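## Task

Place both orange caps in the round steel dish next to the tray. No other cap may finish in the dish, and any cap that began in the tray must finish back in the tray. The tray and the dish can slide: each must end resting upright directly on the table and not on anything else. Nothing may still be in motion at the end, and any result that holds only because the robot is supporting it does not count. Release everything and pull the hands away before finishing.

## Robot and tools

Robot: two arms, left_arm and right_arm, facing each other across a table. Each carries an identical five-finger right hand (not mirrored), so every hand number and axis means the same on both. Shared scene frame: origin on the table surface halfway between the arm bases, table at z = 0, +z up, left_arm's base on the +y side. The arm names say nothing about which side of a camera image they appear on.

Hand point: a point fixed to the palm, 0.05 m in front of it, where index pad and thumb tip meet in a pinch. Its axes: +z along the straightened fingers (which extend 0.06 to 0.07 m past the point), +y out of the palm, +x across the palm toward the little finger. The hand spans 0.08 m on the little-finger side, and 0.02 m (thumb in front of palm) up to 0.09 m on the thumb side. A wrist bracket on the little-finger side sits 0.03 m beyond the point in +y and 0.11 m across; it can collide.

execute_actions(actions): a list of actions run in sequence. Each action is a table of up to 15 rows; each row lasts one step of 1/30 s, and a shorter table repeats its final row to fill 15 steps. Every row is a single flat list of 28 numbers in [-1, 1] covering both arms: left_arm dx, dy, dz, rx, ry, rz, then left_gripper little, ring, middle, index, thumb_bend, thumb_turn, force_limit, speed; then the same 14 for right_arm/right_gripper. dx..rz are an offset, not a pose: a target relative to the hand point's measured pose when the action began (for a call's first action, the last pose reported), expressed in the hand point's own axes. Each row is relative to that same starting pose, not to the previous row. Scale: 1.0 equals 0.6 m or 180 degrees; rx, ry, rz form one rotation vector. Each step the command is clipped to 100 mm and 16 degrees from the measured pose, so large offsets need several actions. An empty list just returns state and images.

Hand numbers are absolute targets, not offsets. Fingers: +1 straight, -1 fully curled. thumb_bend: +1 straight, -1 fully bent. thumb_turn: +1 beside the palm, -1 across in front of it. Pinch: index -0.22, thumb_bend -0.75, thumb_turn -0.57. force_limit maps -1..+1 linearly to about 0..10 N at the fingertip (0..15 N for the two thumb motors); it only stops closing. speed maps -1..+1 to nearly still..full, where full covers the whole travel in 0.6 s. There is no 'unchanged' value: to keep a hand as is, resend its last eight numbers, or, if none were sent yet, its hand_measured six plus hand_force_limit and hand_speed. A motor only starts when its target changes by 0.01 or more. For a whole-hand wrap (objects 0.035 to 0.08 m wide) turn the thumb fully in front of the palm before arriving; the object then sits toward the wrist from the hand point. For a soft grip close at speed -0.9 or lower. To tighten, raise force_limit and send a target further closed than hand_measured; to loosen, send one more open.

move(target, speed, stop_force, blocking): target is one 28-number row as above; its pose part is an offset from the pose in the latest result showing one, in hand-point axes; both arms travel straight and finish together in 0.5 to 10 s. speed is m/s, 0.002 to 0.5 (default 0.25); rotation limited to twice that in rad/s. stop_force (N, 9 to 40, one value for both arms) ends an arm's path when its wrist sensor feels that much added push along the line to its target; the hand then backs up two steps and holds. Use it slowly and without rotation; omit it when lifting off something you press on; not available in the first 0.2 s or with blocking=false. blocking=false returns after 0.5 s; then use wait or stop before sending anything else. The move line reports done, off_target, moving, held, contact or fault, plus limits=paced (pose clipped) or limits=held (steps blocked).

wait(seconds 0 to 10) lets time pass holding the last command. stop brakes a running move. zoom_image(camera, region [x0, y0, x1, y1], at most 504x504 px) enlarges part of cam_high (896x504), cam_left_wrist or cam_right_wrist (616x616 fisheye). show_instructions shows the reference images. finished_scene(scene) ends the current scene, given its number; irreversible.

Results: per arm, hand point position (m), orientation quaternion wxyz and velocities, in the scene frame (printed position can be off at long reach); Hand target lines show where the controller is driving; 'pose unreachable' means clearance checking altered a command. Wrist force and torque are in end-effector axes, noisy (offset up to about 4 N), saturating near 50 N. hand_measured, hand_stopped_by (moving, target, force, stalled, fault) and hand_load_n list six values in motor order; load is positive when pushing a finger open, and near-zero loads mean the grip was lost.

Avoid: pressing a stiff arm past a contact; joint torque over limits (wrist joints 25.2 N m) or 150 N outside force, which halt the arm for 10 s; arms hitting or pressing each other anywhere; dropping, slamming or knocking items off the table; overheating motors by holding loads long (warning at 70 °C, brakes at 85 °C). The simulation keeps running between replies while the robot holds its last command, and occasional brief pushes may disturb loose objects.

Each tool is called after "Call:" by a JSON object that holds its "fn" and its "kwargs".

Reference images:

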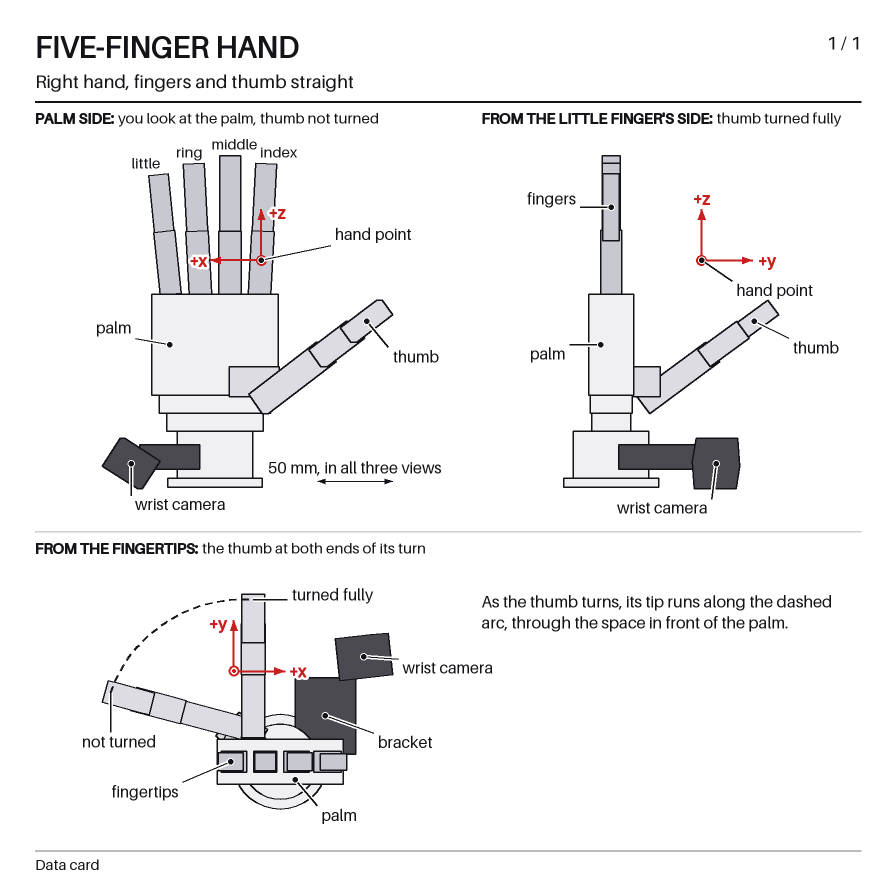

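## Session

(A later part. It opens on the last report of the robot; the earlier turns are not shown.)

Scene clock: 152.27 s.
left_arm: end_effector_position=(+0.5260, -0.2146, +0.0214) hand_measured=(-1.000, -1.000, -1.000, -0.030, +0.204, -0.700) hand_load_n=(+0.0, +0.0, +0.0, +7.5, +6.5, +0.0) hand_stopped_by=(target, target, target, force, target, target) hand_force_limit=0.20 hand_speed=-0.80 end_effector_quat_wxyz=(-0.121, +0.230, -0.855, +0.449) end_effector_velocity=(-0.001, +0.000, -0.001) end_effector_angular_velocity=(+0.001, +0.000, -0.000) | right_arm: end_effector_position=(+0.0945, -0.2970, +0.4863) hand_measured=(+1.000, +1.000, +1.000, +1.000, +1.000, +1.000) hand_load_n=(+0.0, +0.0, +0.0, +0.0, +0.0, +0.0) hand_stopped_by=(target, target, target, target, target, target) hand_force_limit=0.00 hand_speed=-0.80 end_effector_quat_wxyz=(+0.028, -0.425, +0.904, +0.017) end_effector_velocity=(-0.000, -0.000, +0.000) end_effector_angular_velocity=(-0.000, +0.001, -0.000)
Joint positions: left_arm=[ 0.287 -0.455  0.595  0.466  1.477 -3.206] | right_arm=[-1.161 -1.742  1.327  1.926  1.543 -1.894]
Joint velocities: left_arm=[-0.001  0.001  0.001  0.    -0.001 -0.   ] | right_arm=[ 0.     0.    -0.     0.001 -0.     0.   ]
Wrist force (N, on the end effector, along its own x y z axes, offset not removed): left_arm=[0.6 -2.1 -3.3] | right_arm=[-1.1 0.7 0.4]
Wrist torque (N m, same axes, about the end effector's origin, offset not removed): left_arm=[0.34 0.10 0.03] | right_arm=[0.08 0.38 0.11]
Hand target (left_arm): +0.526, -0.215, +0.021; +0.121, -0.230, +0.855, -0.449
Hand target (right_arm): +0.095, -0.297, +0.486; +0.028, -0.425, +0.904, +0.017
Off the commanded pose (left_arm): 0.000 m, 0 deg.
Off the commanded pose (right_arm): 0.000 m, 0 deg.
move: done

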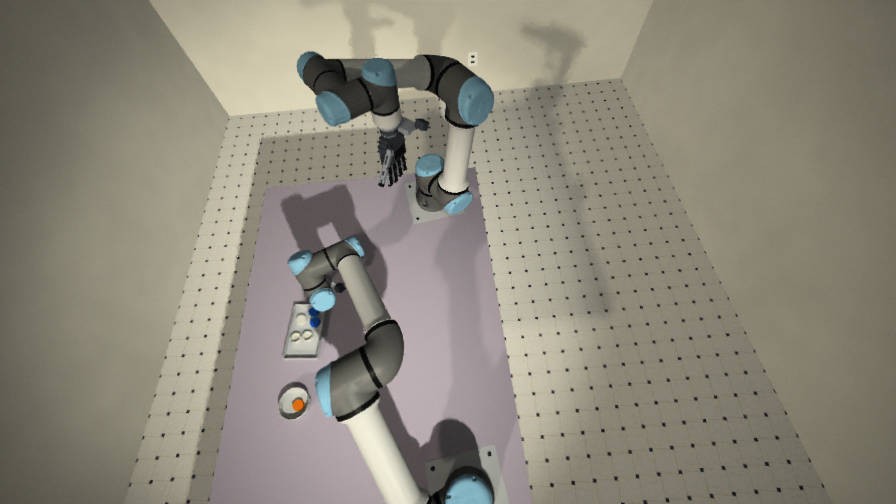

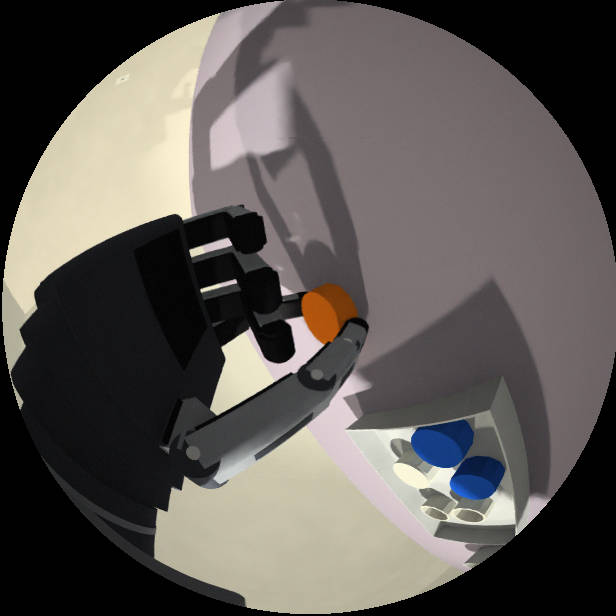

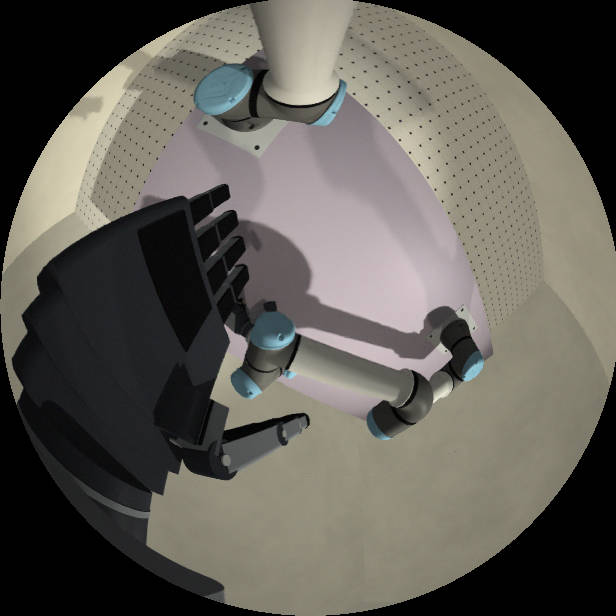

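Call:
{"fn": "move", "kwargs": {"target": [0,-0.08,-0.07,0,0,0,-1,-1,-1,-0.45,0.2,-0.7,0.2,-0.8,0,0,0,0,0,0,1,1,1,1,1,1,0,-0.8], "speed": 0.08}}

Call:
{"fn": "move", "kwargs": {"target": [-0.378,0.305,-0.445,0,-0.275,-0.188,-1,-1,-1,-0.45,0.2,-0.7,0.2,-0.8,0,0,0,0,0,0,1,1,1,1,1,1,0,-0.8]}}

Call:
{"fn": "move", "kwargs": {"target": [0,0.055,0.038,0,0,0,-1,-1,-1,-0.45,0.2,-0.7,0.2,-0.8,0,0,0,0,0,0,1,1,1,1,1,1,0,-0.8], "speed": 0.025, "stop_force": 9}}

Scene clock: 161.10 s.
left_arm: end_effector_position=(+0.5222, -0.2082, +0.0845) hand_measured=(-1.000, -1.000, -1.000, -0.030, +0.204, -0.700) hand_load_n=(+0.0, +0.0, +0.0, +7.0, +7.0, +0.0) hand_stopped_by=(target, target, target, force, target, target) hand_force_limit=0.20 hand_speed=-0.80 end_effector_quat_wxyz=(-0.121, +0.230, -0.855, +0.449) end_effector_velocity=(+0.001, +0.001, +0.003) end_effector_angular_velocity=(+0.000, -0.002, +0.002) | right_arm: end_effector_position=(+0.0945, -0.2970, +0.4863) hand_measured=(+1.000, +1.000, +1.000, +1.000, +1.000, +1.000) hand_load_n=(+0.0, +0.0, +0.0, +0.0, +0.0, +0.0) hand_stopped_by=(target, target, target, target, target, target) hand_force_limit=0.00 hand_speed=-0.80 end_effector_quat_wxyz=(+0.028, -0.425, +0.904, +0.017) end_effector_velocity=(-0.000, -0.000, -0.000) end_effector_angular_velocity=(-0.001, +0.001, +0.000)
Joint positions: left_arm=[ 0.286 -0.512  0.545  0.573  1.475 -3.207] | right_arm=[-1.161 -1.742  1.327  1.926  1.543 -1.894]
Joint velocities: left_arm=[ 0.    -0.002 -0.004  0.005 -0.002  0.001] | right_arm=[ 0.     0.     0.001  0.    -0.    -0.   ]
Wrist force (N, on the end effector, along its own x y z axes, offset not removed): left_arm=[-0.3 -0.1 -1.9] | right_arm=[-0.9 -2.9 -0.1]
Wrist torque (N m, same axes, about the end effector's origin, offset not removed): left_arm=[0.32 0.16 0.12] | right_arm=[-0.19 0.44 -0.30]
Hand target (left_arm): +0.522, -0.208, +0.085; +0.121, -0.230, +0.855, -0.449
Hand target (right_arm): +0.095, -0.297, +0.486; +0.028, -0.425, +0.904, +0.017
Off the commanded pose (left_arm): 0.000 m, 0 deg.
Off the commanded pose (right_arm): 0.000 m, 0 deg.
move: done

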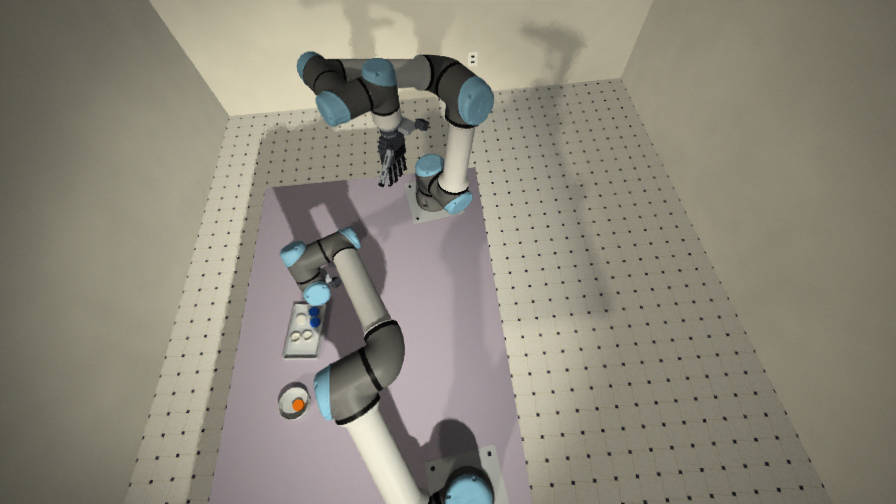

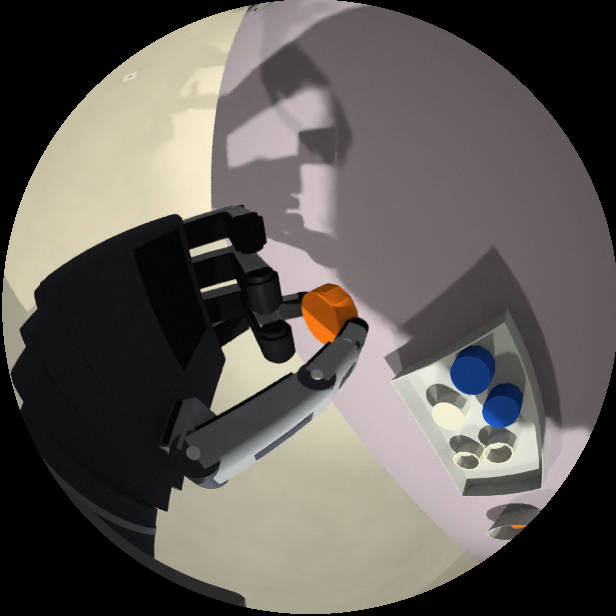

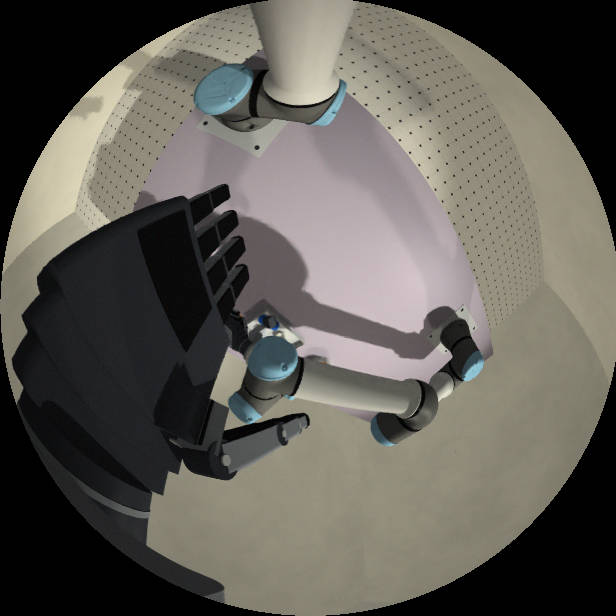

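Scene clock: 163.80 s.
left_arm: end_effector_position=(+0.5554, +0.1853, +0.0848) hand_measured=(-1.000, -1.000, -1.000, -0.030, +0.204, -0.700) hand_load_n=(+0.0, +0.0, +0.0, +7.0, +7.0, +0.0) hand_stopped_by=(target, target, target, force, target, target) hand_force_limit=0.20 hand_speed=-0.80 end_effector_quat_wxyz=(-0.331, +0.626, -0.626, +0.329) end_effector_velocity=(-0.000, +0.002, -0.001) end_effector_angular_velocity=(+0.002, +0.002, +0.007) | right_arm: end_effector_position=(+0.0945, -0.2970, +0.4863) hand_measured=(+1.000, +1.000, +1.000, +1.000, +1.000, +1.000) hand_load_n=(+0.0, +0.0, +0.0, +0.0, +0.0, +0.0) hand_stopped_by=(target, target, target, target, target, target) hand_force_limit=0.00 hand_speed=-0.80 end_effector_quat_wxyz=(+0.028, -0.425, +0.904, +0.017) end_effector_velocity=(+0.000, +0.000, +0.000) end_effector_angular_velocity=(+0.001, -0.001, +0.000)
Joint positions: left_arm=[ 0.421 -0.974  1.446  0.453  0.787 -3.891] | right_arm=[-1.161 -1.742  1.327  1.926  1.543 -1.894]
Joint velocities: left_arm=[ 0.001  0.002  0.001  0.004 -0.003 -0.007] | right_arm=[ 0.     0.    -0.001 -0.    -0.     0.   ]
Wrist force (N, on the end effector, along its own x y z axes, offset not removed): left_arm=[0.6 1.0 -0.7] | right_arm=[-1.6 3.7 -2.2]
Wrist torque (N m, same axes, about the end effector's origin, offset not removed): left_arm=[0.38 -0.01 0.07] | right_arm=[0.56 0.52 -0.10]
Hand target (left_arm): +0.555, +0.186, +0.085; -0.331, +0.626, -0.625, +0.328
Hand target (right_arm): +0.095, -0.297, +0.486; +0.028, -0.425, +0.904, +0.017
Off the commanded pose (left_arm): 0.001 m, 0 deg.
Off the commanded pose (right_arm): 0.000 m, 0 deg.
move: done

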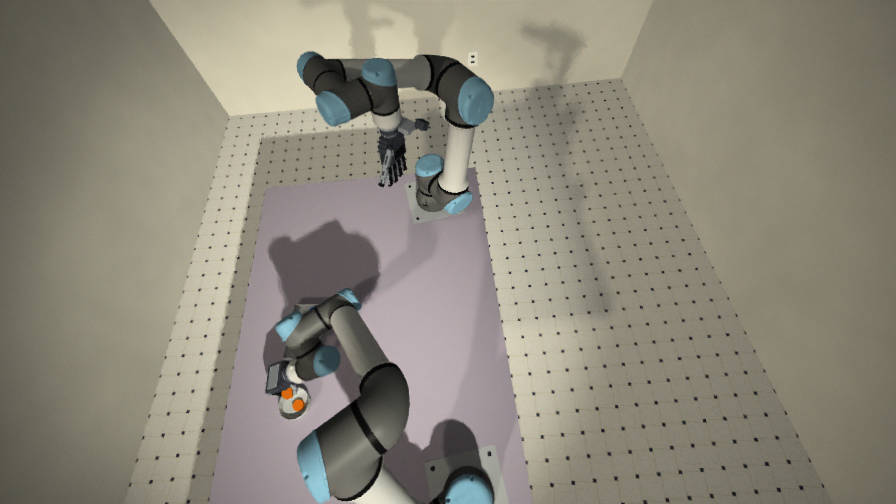

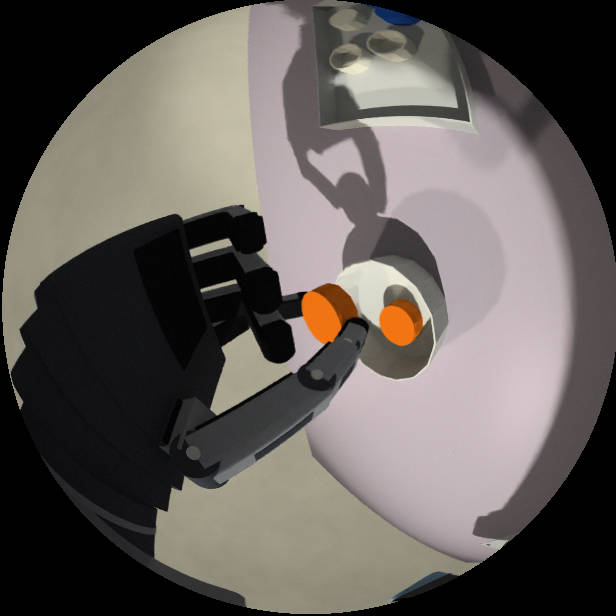

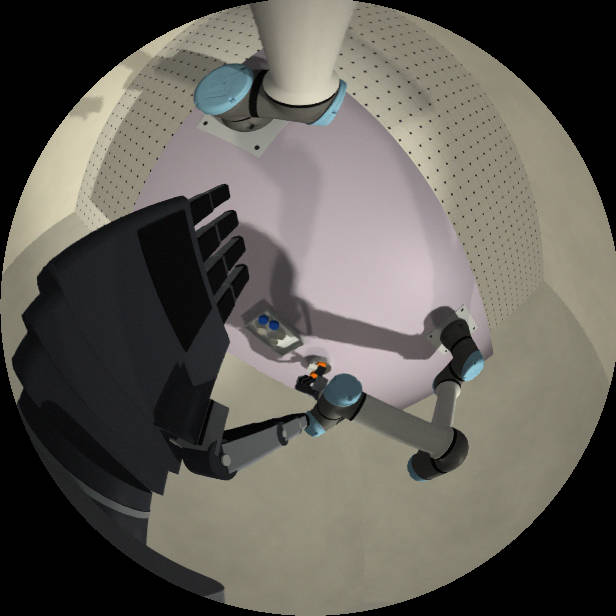

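Scene clock: 165.73 s.
left_arm: end_effector_position=(+0.5555, +0.1853, +0.0449) hand_measured=(-1.000, -1.000, -1.000, -0.030, +0.204, -0.700) hand_load_n=(+0.0, +0.0, +0.0, +7.0, +7.0, +0.0) hand_stopped_by=(target, target, target, force, target, target) hand_force_limit=0.20 hand_speed=-0.80 end_effector_quat_wxyz=(-0.331, +0.626, -0.626, +0.328) end_effector_velocity=(-0.000, -0.000, -0.002) end_effector_angular_velocity=(-0.001, -0.001, -0.000) | right_arm: end_effector_position=(+0.0945, -0.2970, +0.4863) hand_measured=(+1.000, +1.000, +1.000, +1.000, +1.000, +1.000) hand_load_n=(+0.0, +0.0, +0.0, +0.0, +0.0, +0.0) hand_stopped_by=(target, target, target, target, target, target) hand_force_limit=0.00 hand_speed=-0.80 end_effector_quat_wxyz=(+0.028, -0.425, +0.904, +0.017) end_effector_velocity=(+0.000, +0.000, +0.000) end_effector_angular_velocity=(+0.001, -0.002, +0.000)
Joint positions: left_arm=[ 0.422 -0.928  1.482  0.37   0.787 -3.89 ] | right_arm=[-1.161 -1.742  1.327  1.926  1.543 -1.894]
Joint velocities: left_arm=[-0.001  0.002  0.002 -0.006 -0.    -0.001] | right_arm=[ 0.    -0.    -0.001 -0.001  0.     0.   ]
Wrist force (N, on the end effector, along its own x y z axes, offset not removed): left_arm=[-1.1 2.0 -2.0] | right_arm=[-0.1 4.3 1.8]
Wrist torque (N m, same axes, about the end effector's origin, offset not removed): left_arm=[0.68 0.24 0.04] | right_arm=[0.64 0.31 0.06]
Hand target (left_arm): +0.556, +0.185, +0.045; -0.331, +0.626, -0.626, +0.328
Hand target (right_arm): +0.095, -0.297, +0.486; +0.028, -0.425, +0.904, +0.017
Off the commanded pose (left_arm): 0.000 m, 0 deg.
Off the commanded pose (right_arm): 0.000 m, 0 deg.
move: done

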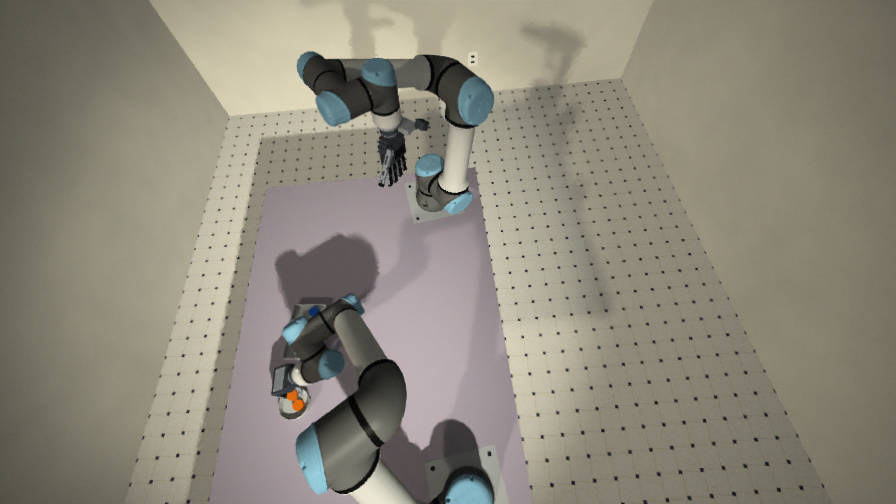

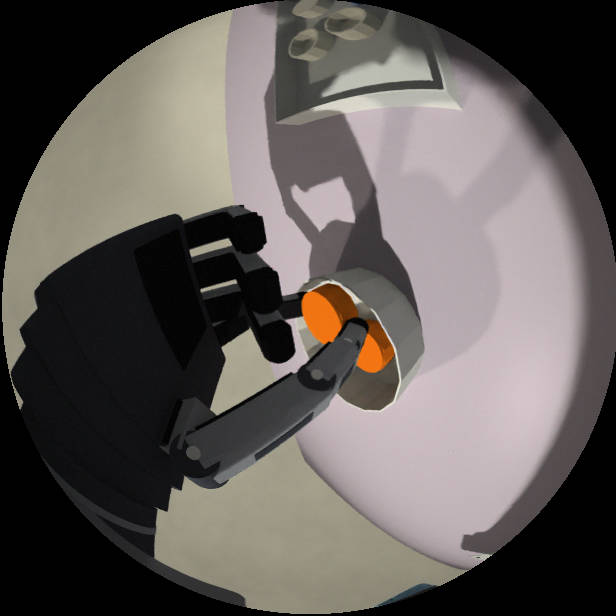

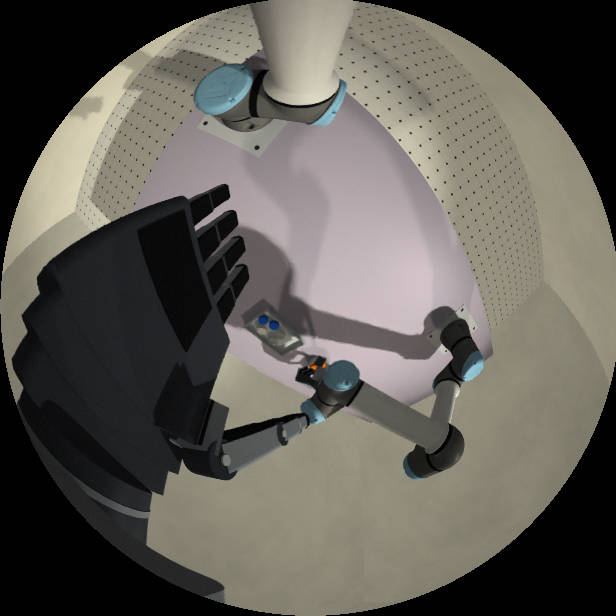

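Call:
{"fn": "move", "kwargs": {"target": [0,0.006,0.004,0,0,0,-1,-1,-1,0.03,0.35,-0.7,0.2,-0.9,0,0,0,0,0,0,1,1,1,1,1,1,0,-0.8], "speed": 0.02}}

Call:
{"fn": "move", "kwargs": {"target": [0,-0.15,-0.13,0,0,0,-1,-1,-1,0.03,0.35,-0.7,0.2,-0.9,0,0,0,0,0,0,1,1,1,1,1,1,0,-0.8], "speed": 0.12}}

Scene clock: 172.10 s.
left_arm: end_effector_position=(+0.5555, +0.1853, +0.0406) hand_measured=(-1.000, -1.000, -1.000, +0.030, +0.350, -0.700) hand_load_n=(+0.0, +0.0, +0.0, +0.0, +0.0, +0.0) hand_stopped_by=(target, target, target, target, target, target) hand_force_limit=0.20 hand_speed=-0.90 end_effector_quat_wxyz=(-0.331, +0.626, -0.626, +0.328) end_effector_velocity=(-0.000, -0.001, -0.001) end_effector_angular_velocity=(+0.000, +0.001, -0.001) | right_arm: end_effector_position=(+0.0945, -0.2970, +0.4863) hand_measured=(+1.000, +1.000, +1.000, +1.000, +1.000, +1.000) hand_load_n=(+0.0, +0.0, +0.0, +0.0, +0.0, +0.0) hand_stopped_by=(target, target, target, target, target, target) hand_force_limit=0.00 hand_speed=-0.80 end_effector_quat_wxyz=(+0.028, -0.425, +0.904, +0.017) end_effector_velocity=(+0.000, +0.000, -0.000) end_effector_angular_velocity=(+0.000, -0.000, -0.000)
Joint positions: left_arm=[ 0.422 -0.922  1.486  0.361  0.787 -3.89 ] | right_arm=[-1.161 -1.742  1.327  1.926  1.543 -1.894]
Joint velocities: left_arm=[-0.001  0.001 -0.    -0.     0.001 -0.   ] | right_arm=[-0.     0.     0.001 -0.001  0.    -0.   ]
Wrist force (N, on the end effector, along its own x y z axes, offset not removed): left_arm=[-0.5 1.5 -3.0] | right_arm=[0.0 0.2 2.8]
Wrist torque (N m, same axes, about the end effector's origin, offset not removed): left_arm=[0.60 0.33 0.16] | right_arm=[0.07 0.22 -0.08]
Hand target (left_arm): +0.555, +0.185, +0.041; -0.331, +0.626, -0.626, +0.328
Hand target (right_arm): +0.095, -0.297, +0.486; +0.028, -0.425, +0.904, +0.017
Off the commanded pose (left_arm): 0.000 m, 0 deg.
Off the commanded pose (right_arm): 0.000 m, 0 deg.
move: done

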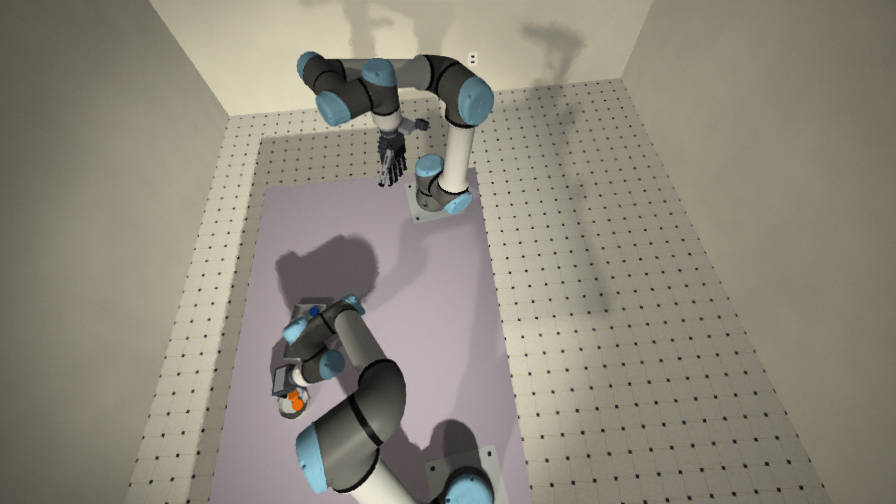

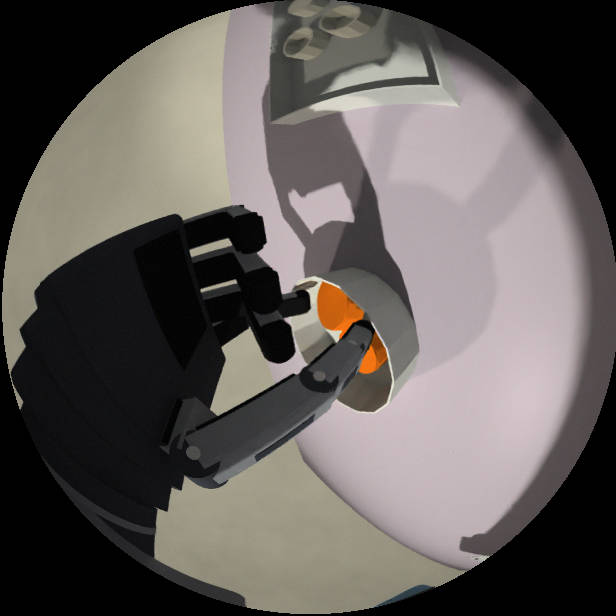

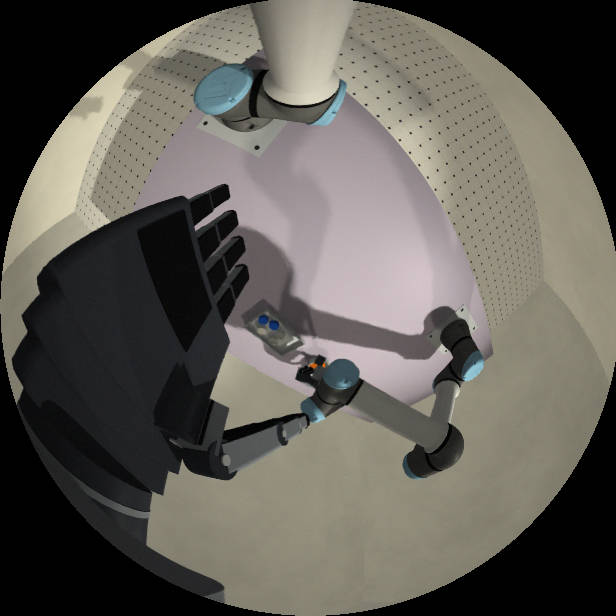

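Scene clock: 173.63 s.
left_arm: end_effector_position=(+0.5419, +0.1852, +0.1587) hand_measured=(-1.000, -1.000, -1.000, +0.030, +0.350, -0.700) hand_load_n=(+0.0, +0.0, +0.0, +0.0, +0.0, +0.0) hand_stopped_by=(target, target, target, target, target, target) hand_force_limit=0.20 hand_speed=-0.90 end_effector_quat_wxyz=(-0.331, +0.626, -0.626, +0.329) end_effector_velocity=(-0.000, -0.000, +0.002) end_effector_angular_velocity=(+0.000, +0.001, +0.000) | right_arm: end_effector_position=(+0.0945, -0.2970, +0.4863) hand_measured=(+1.000, +1.000, +1.000, +1.000, +1.000, +1.000) hand_load_n=(+0.0, +0.0, +0.0, +0.0, +0.0, +0.0) hand_stopped_by=(target, target, target, target, target, target) hand_force_limit=0.00 hand_speed=-0.80 end_effector_quat_wxyz=(+0.028, -0.425, +0.904, +0.017) end_effector_velocity=(-0.000, -0.000, +0.000) end_effector_angular_velocity=(+0.000, -0.000, +0.000)
Joint positions: left_arm=[ 0.398 -1.06   1.385  0.619  0.773 -3.917] | right_arm=[-1.161 -1.742  1.327  1.926  1.543 -1.894]
Joint velocities: left_arm=[-0.001 -0.001 -0.004  0.007 -0.    -0.002] | right_arm=[ 0.     0.    -0.001  0.    -0.    -0.   ]
Wrist force (N, on the end effector, along its own x y z axes, offset not removed): left_arm=[-0.7 0.2 -1.9] | right_arm=[0.0 1.5 -1.9]
Wrist torque (N m, same axes, about the end effector's origin, offset not removed): left_arm=[0.43 0.25 0.14] | right_arm=[0.41 0.09 0.07]
Hand target (left_arm): +0.542, +0.185, +0.159; -0.331, +0.626, -0.626, +0.328
Hand target (right_arm): +0.095, -0.297, +0.486; +0.028, -0.425, +0.904, +0.017
Off the commanded pose (left_arm): 0.000 m, 0 deg.
Off the commanded pose (right_arm): 0.000 m, 0 deg.
move: done

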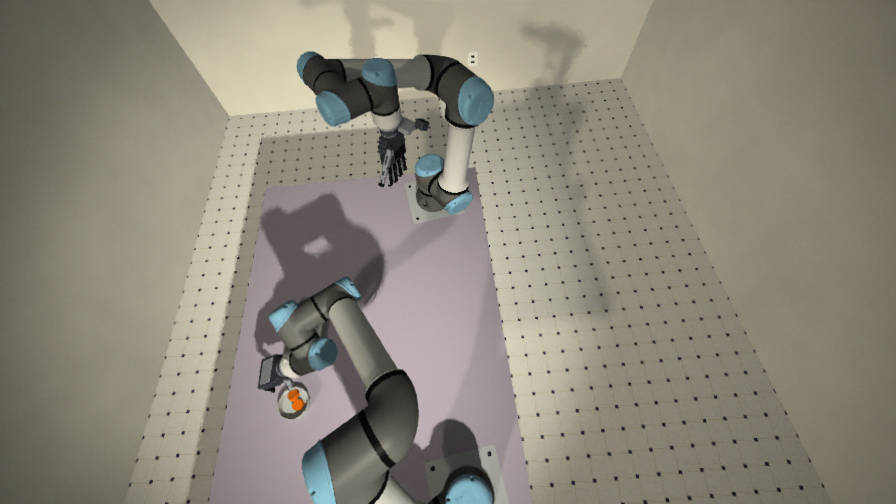

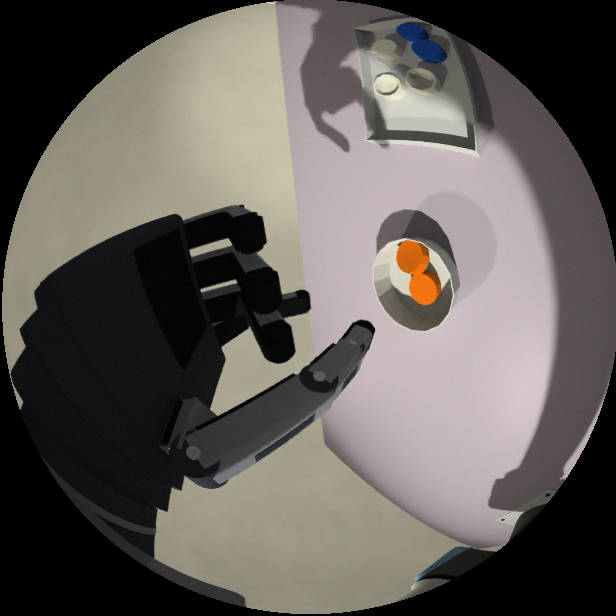

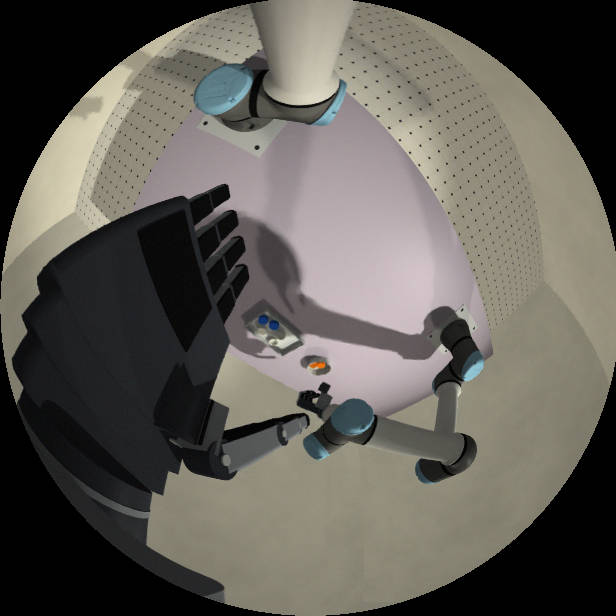

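Call:
{"fn": "finished_scene", "kwargs": {"scene": 1}}

The scene is finished: the task was done.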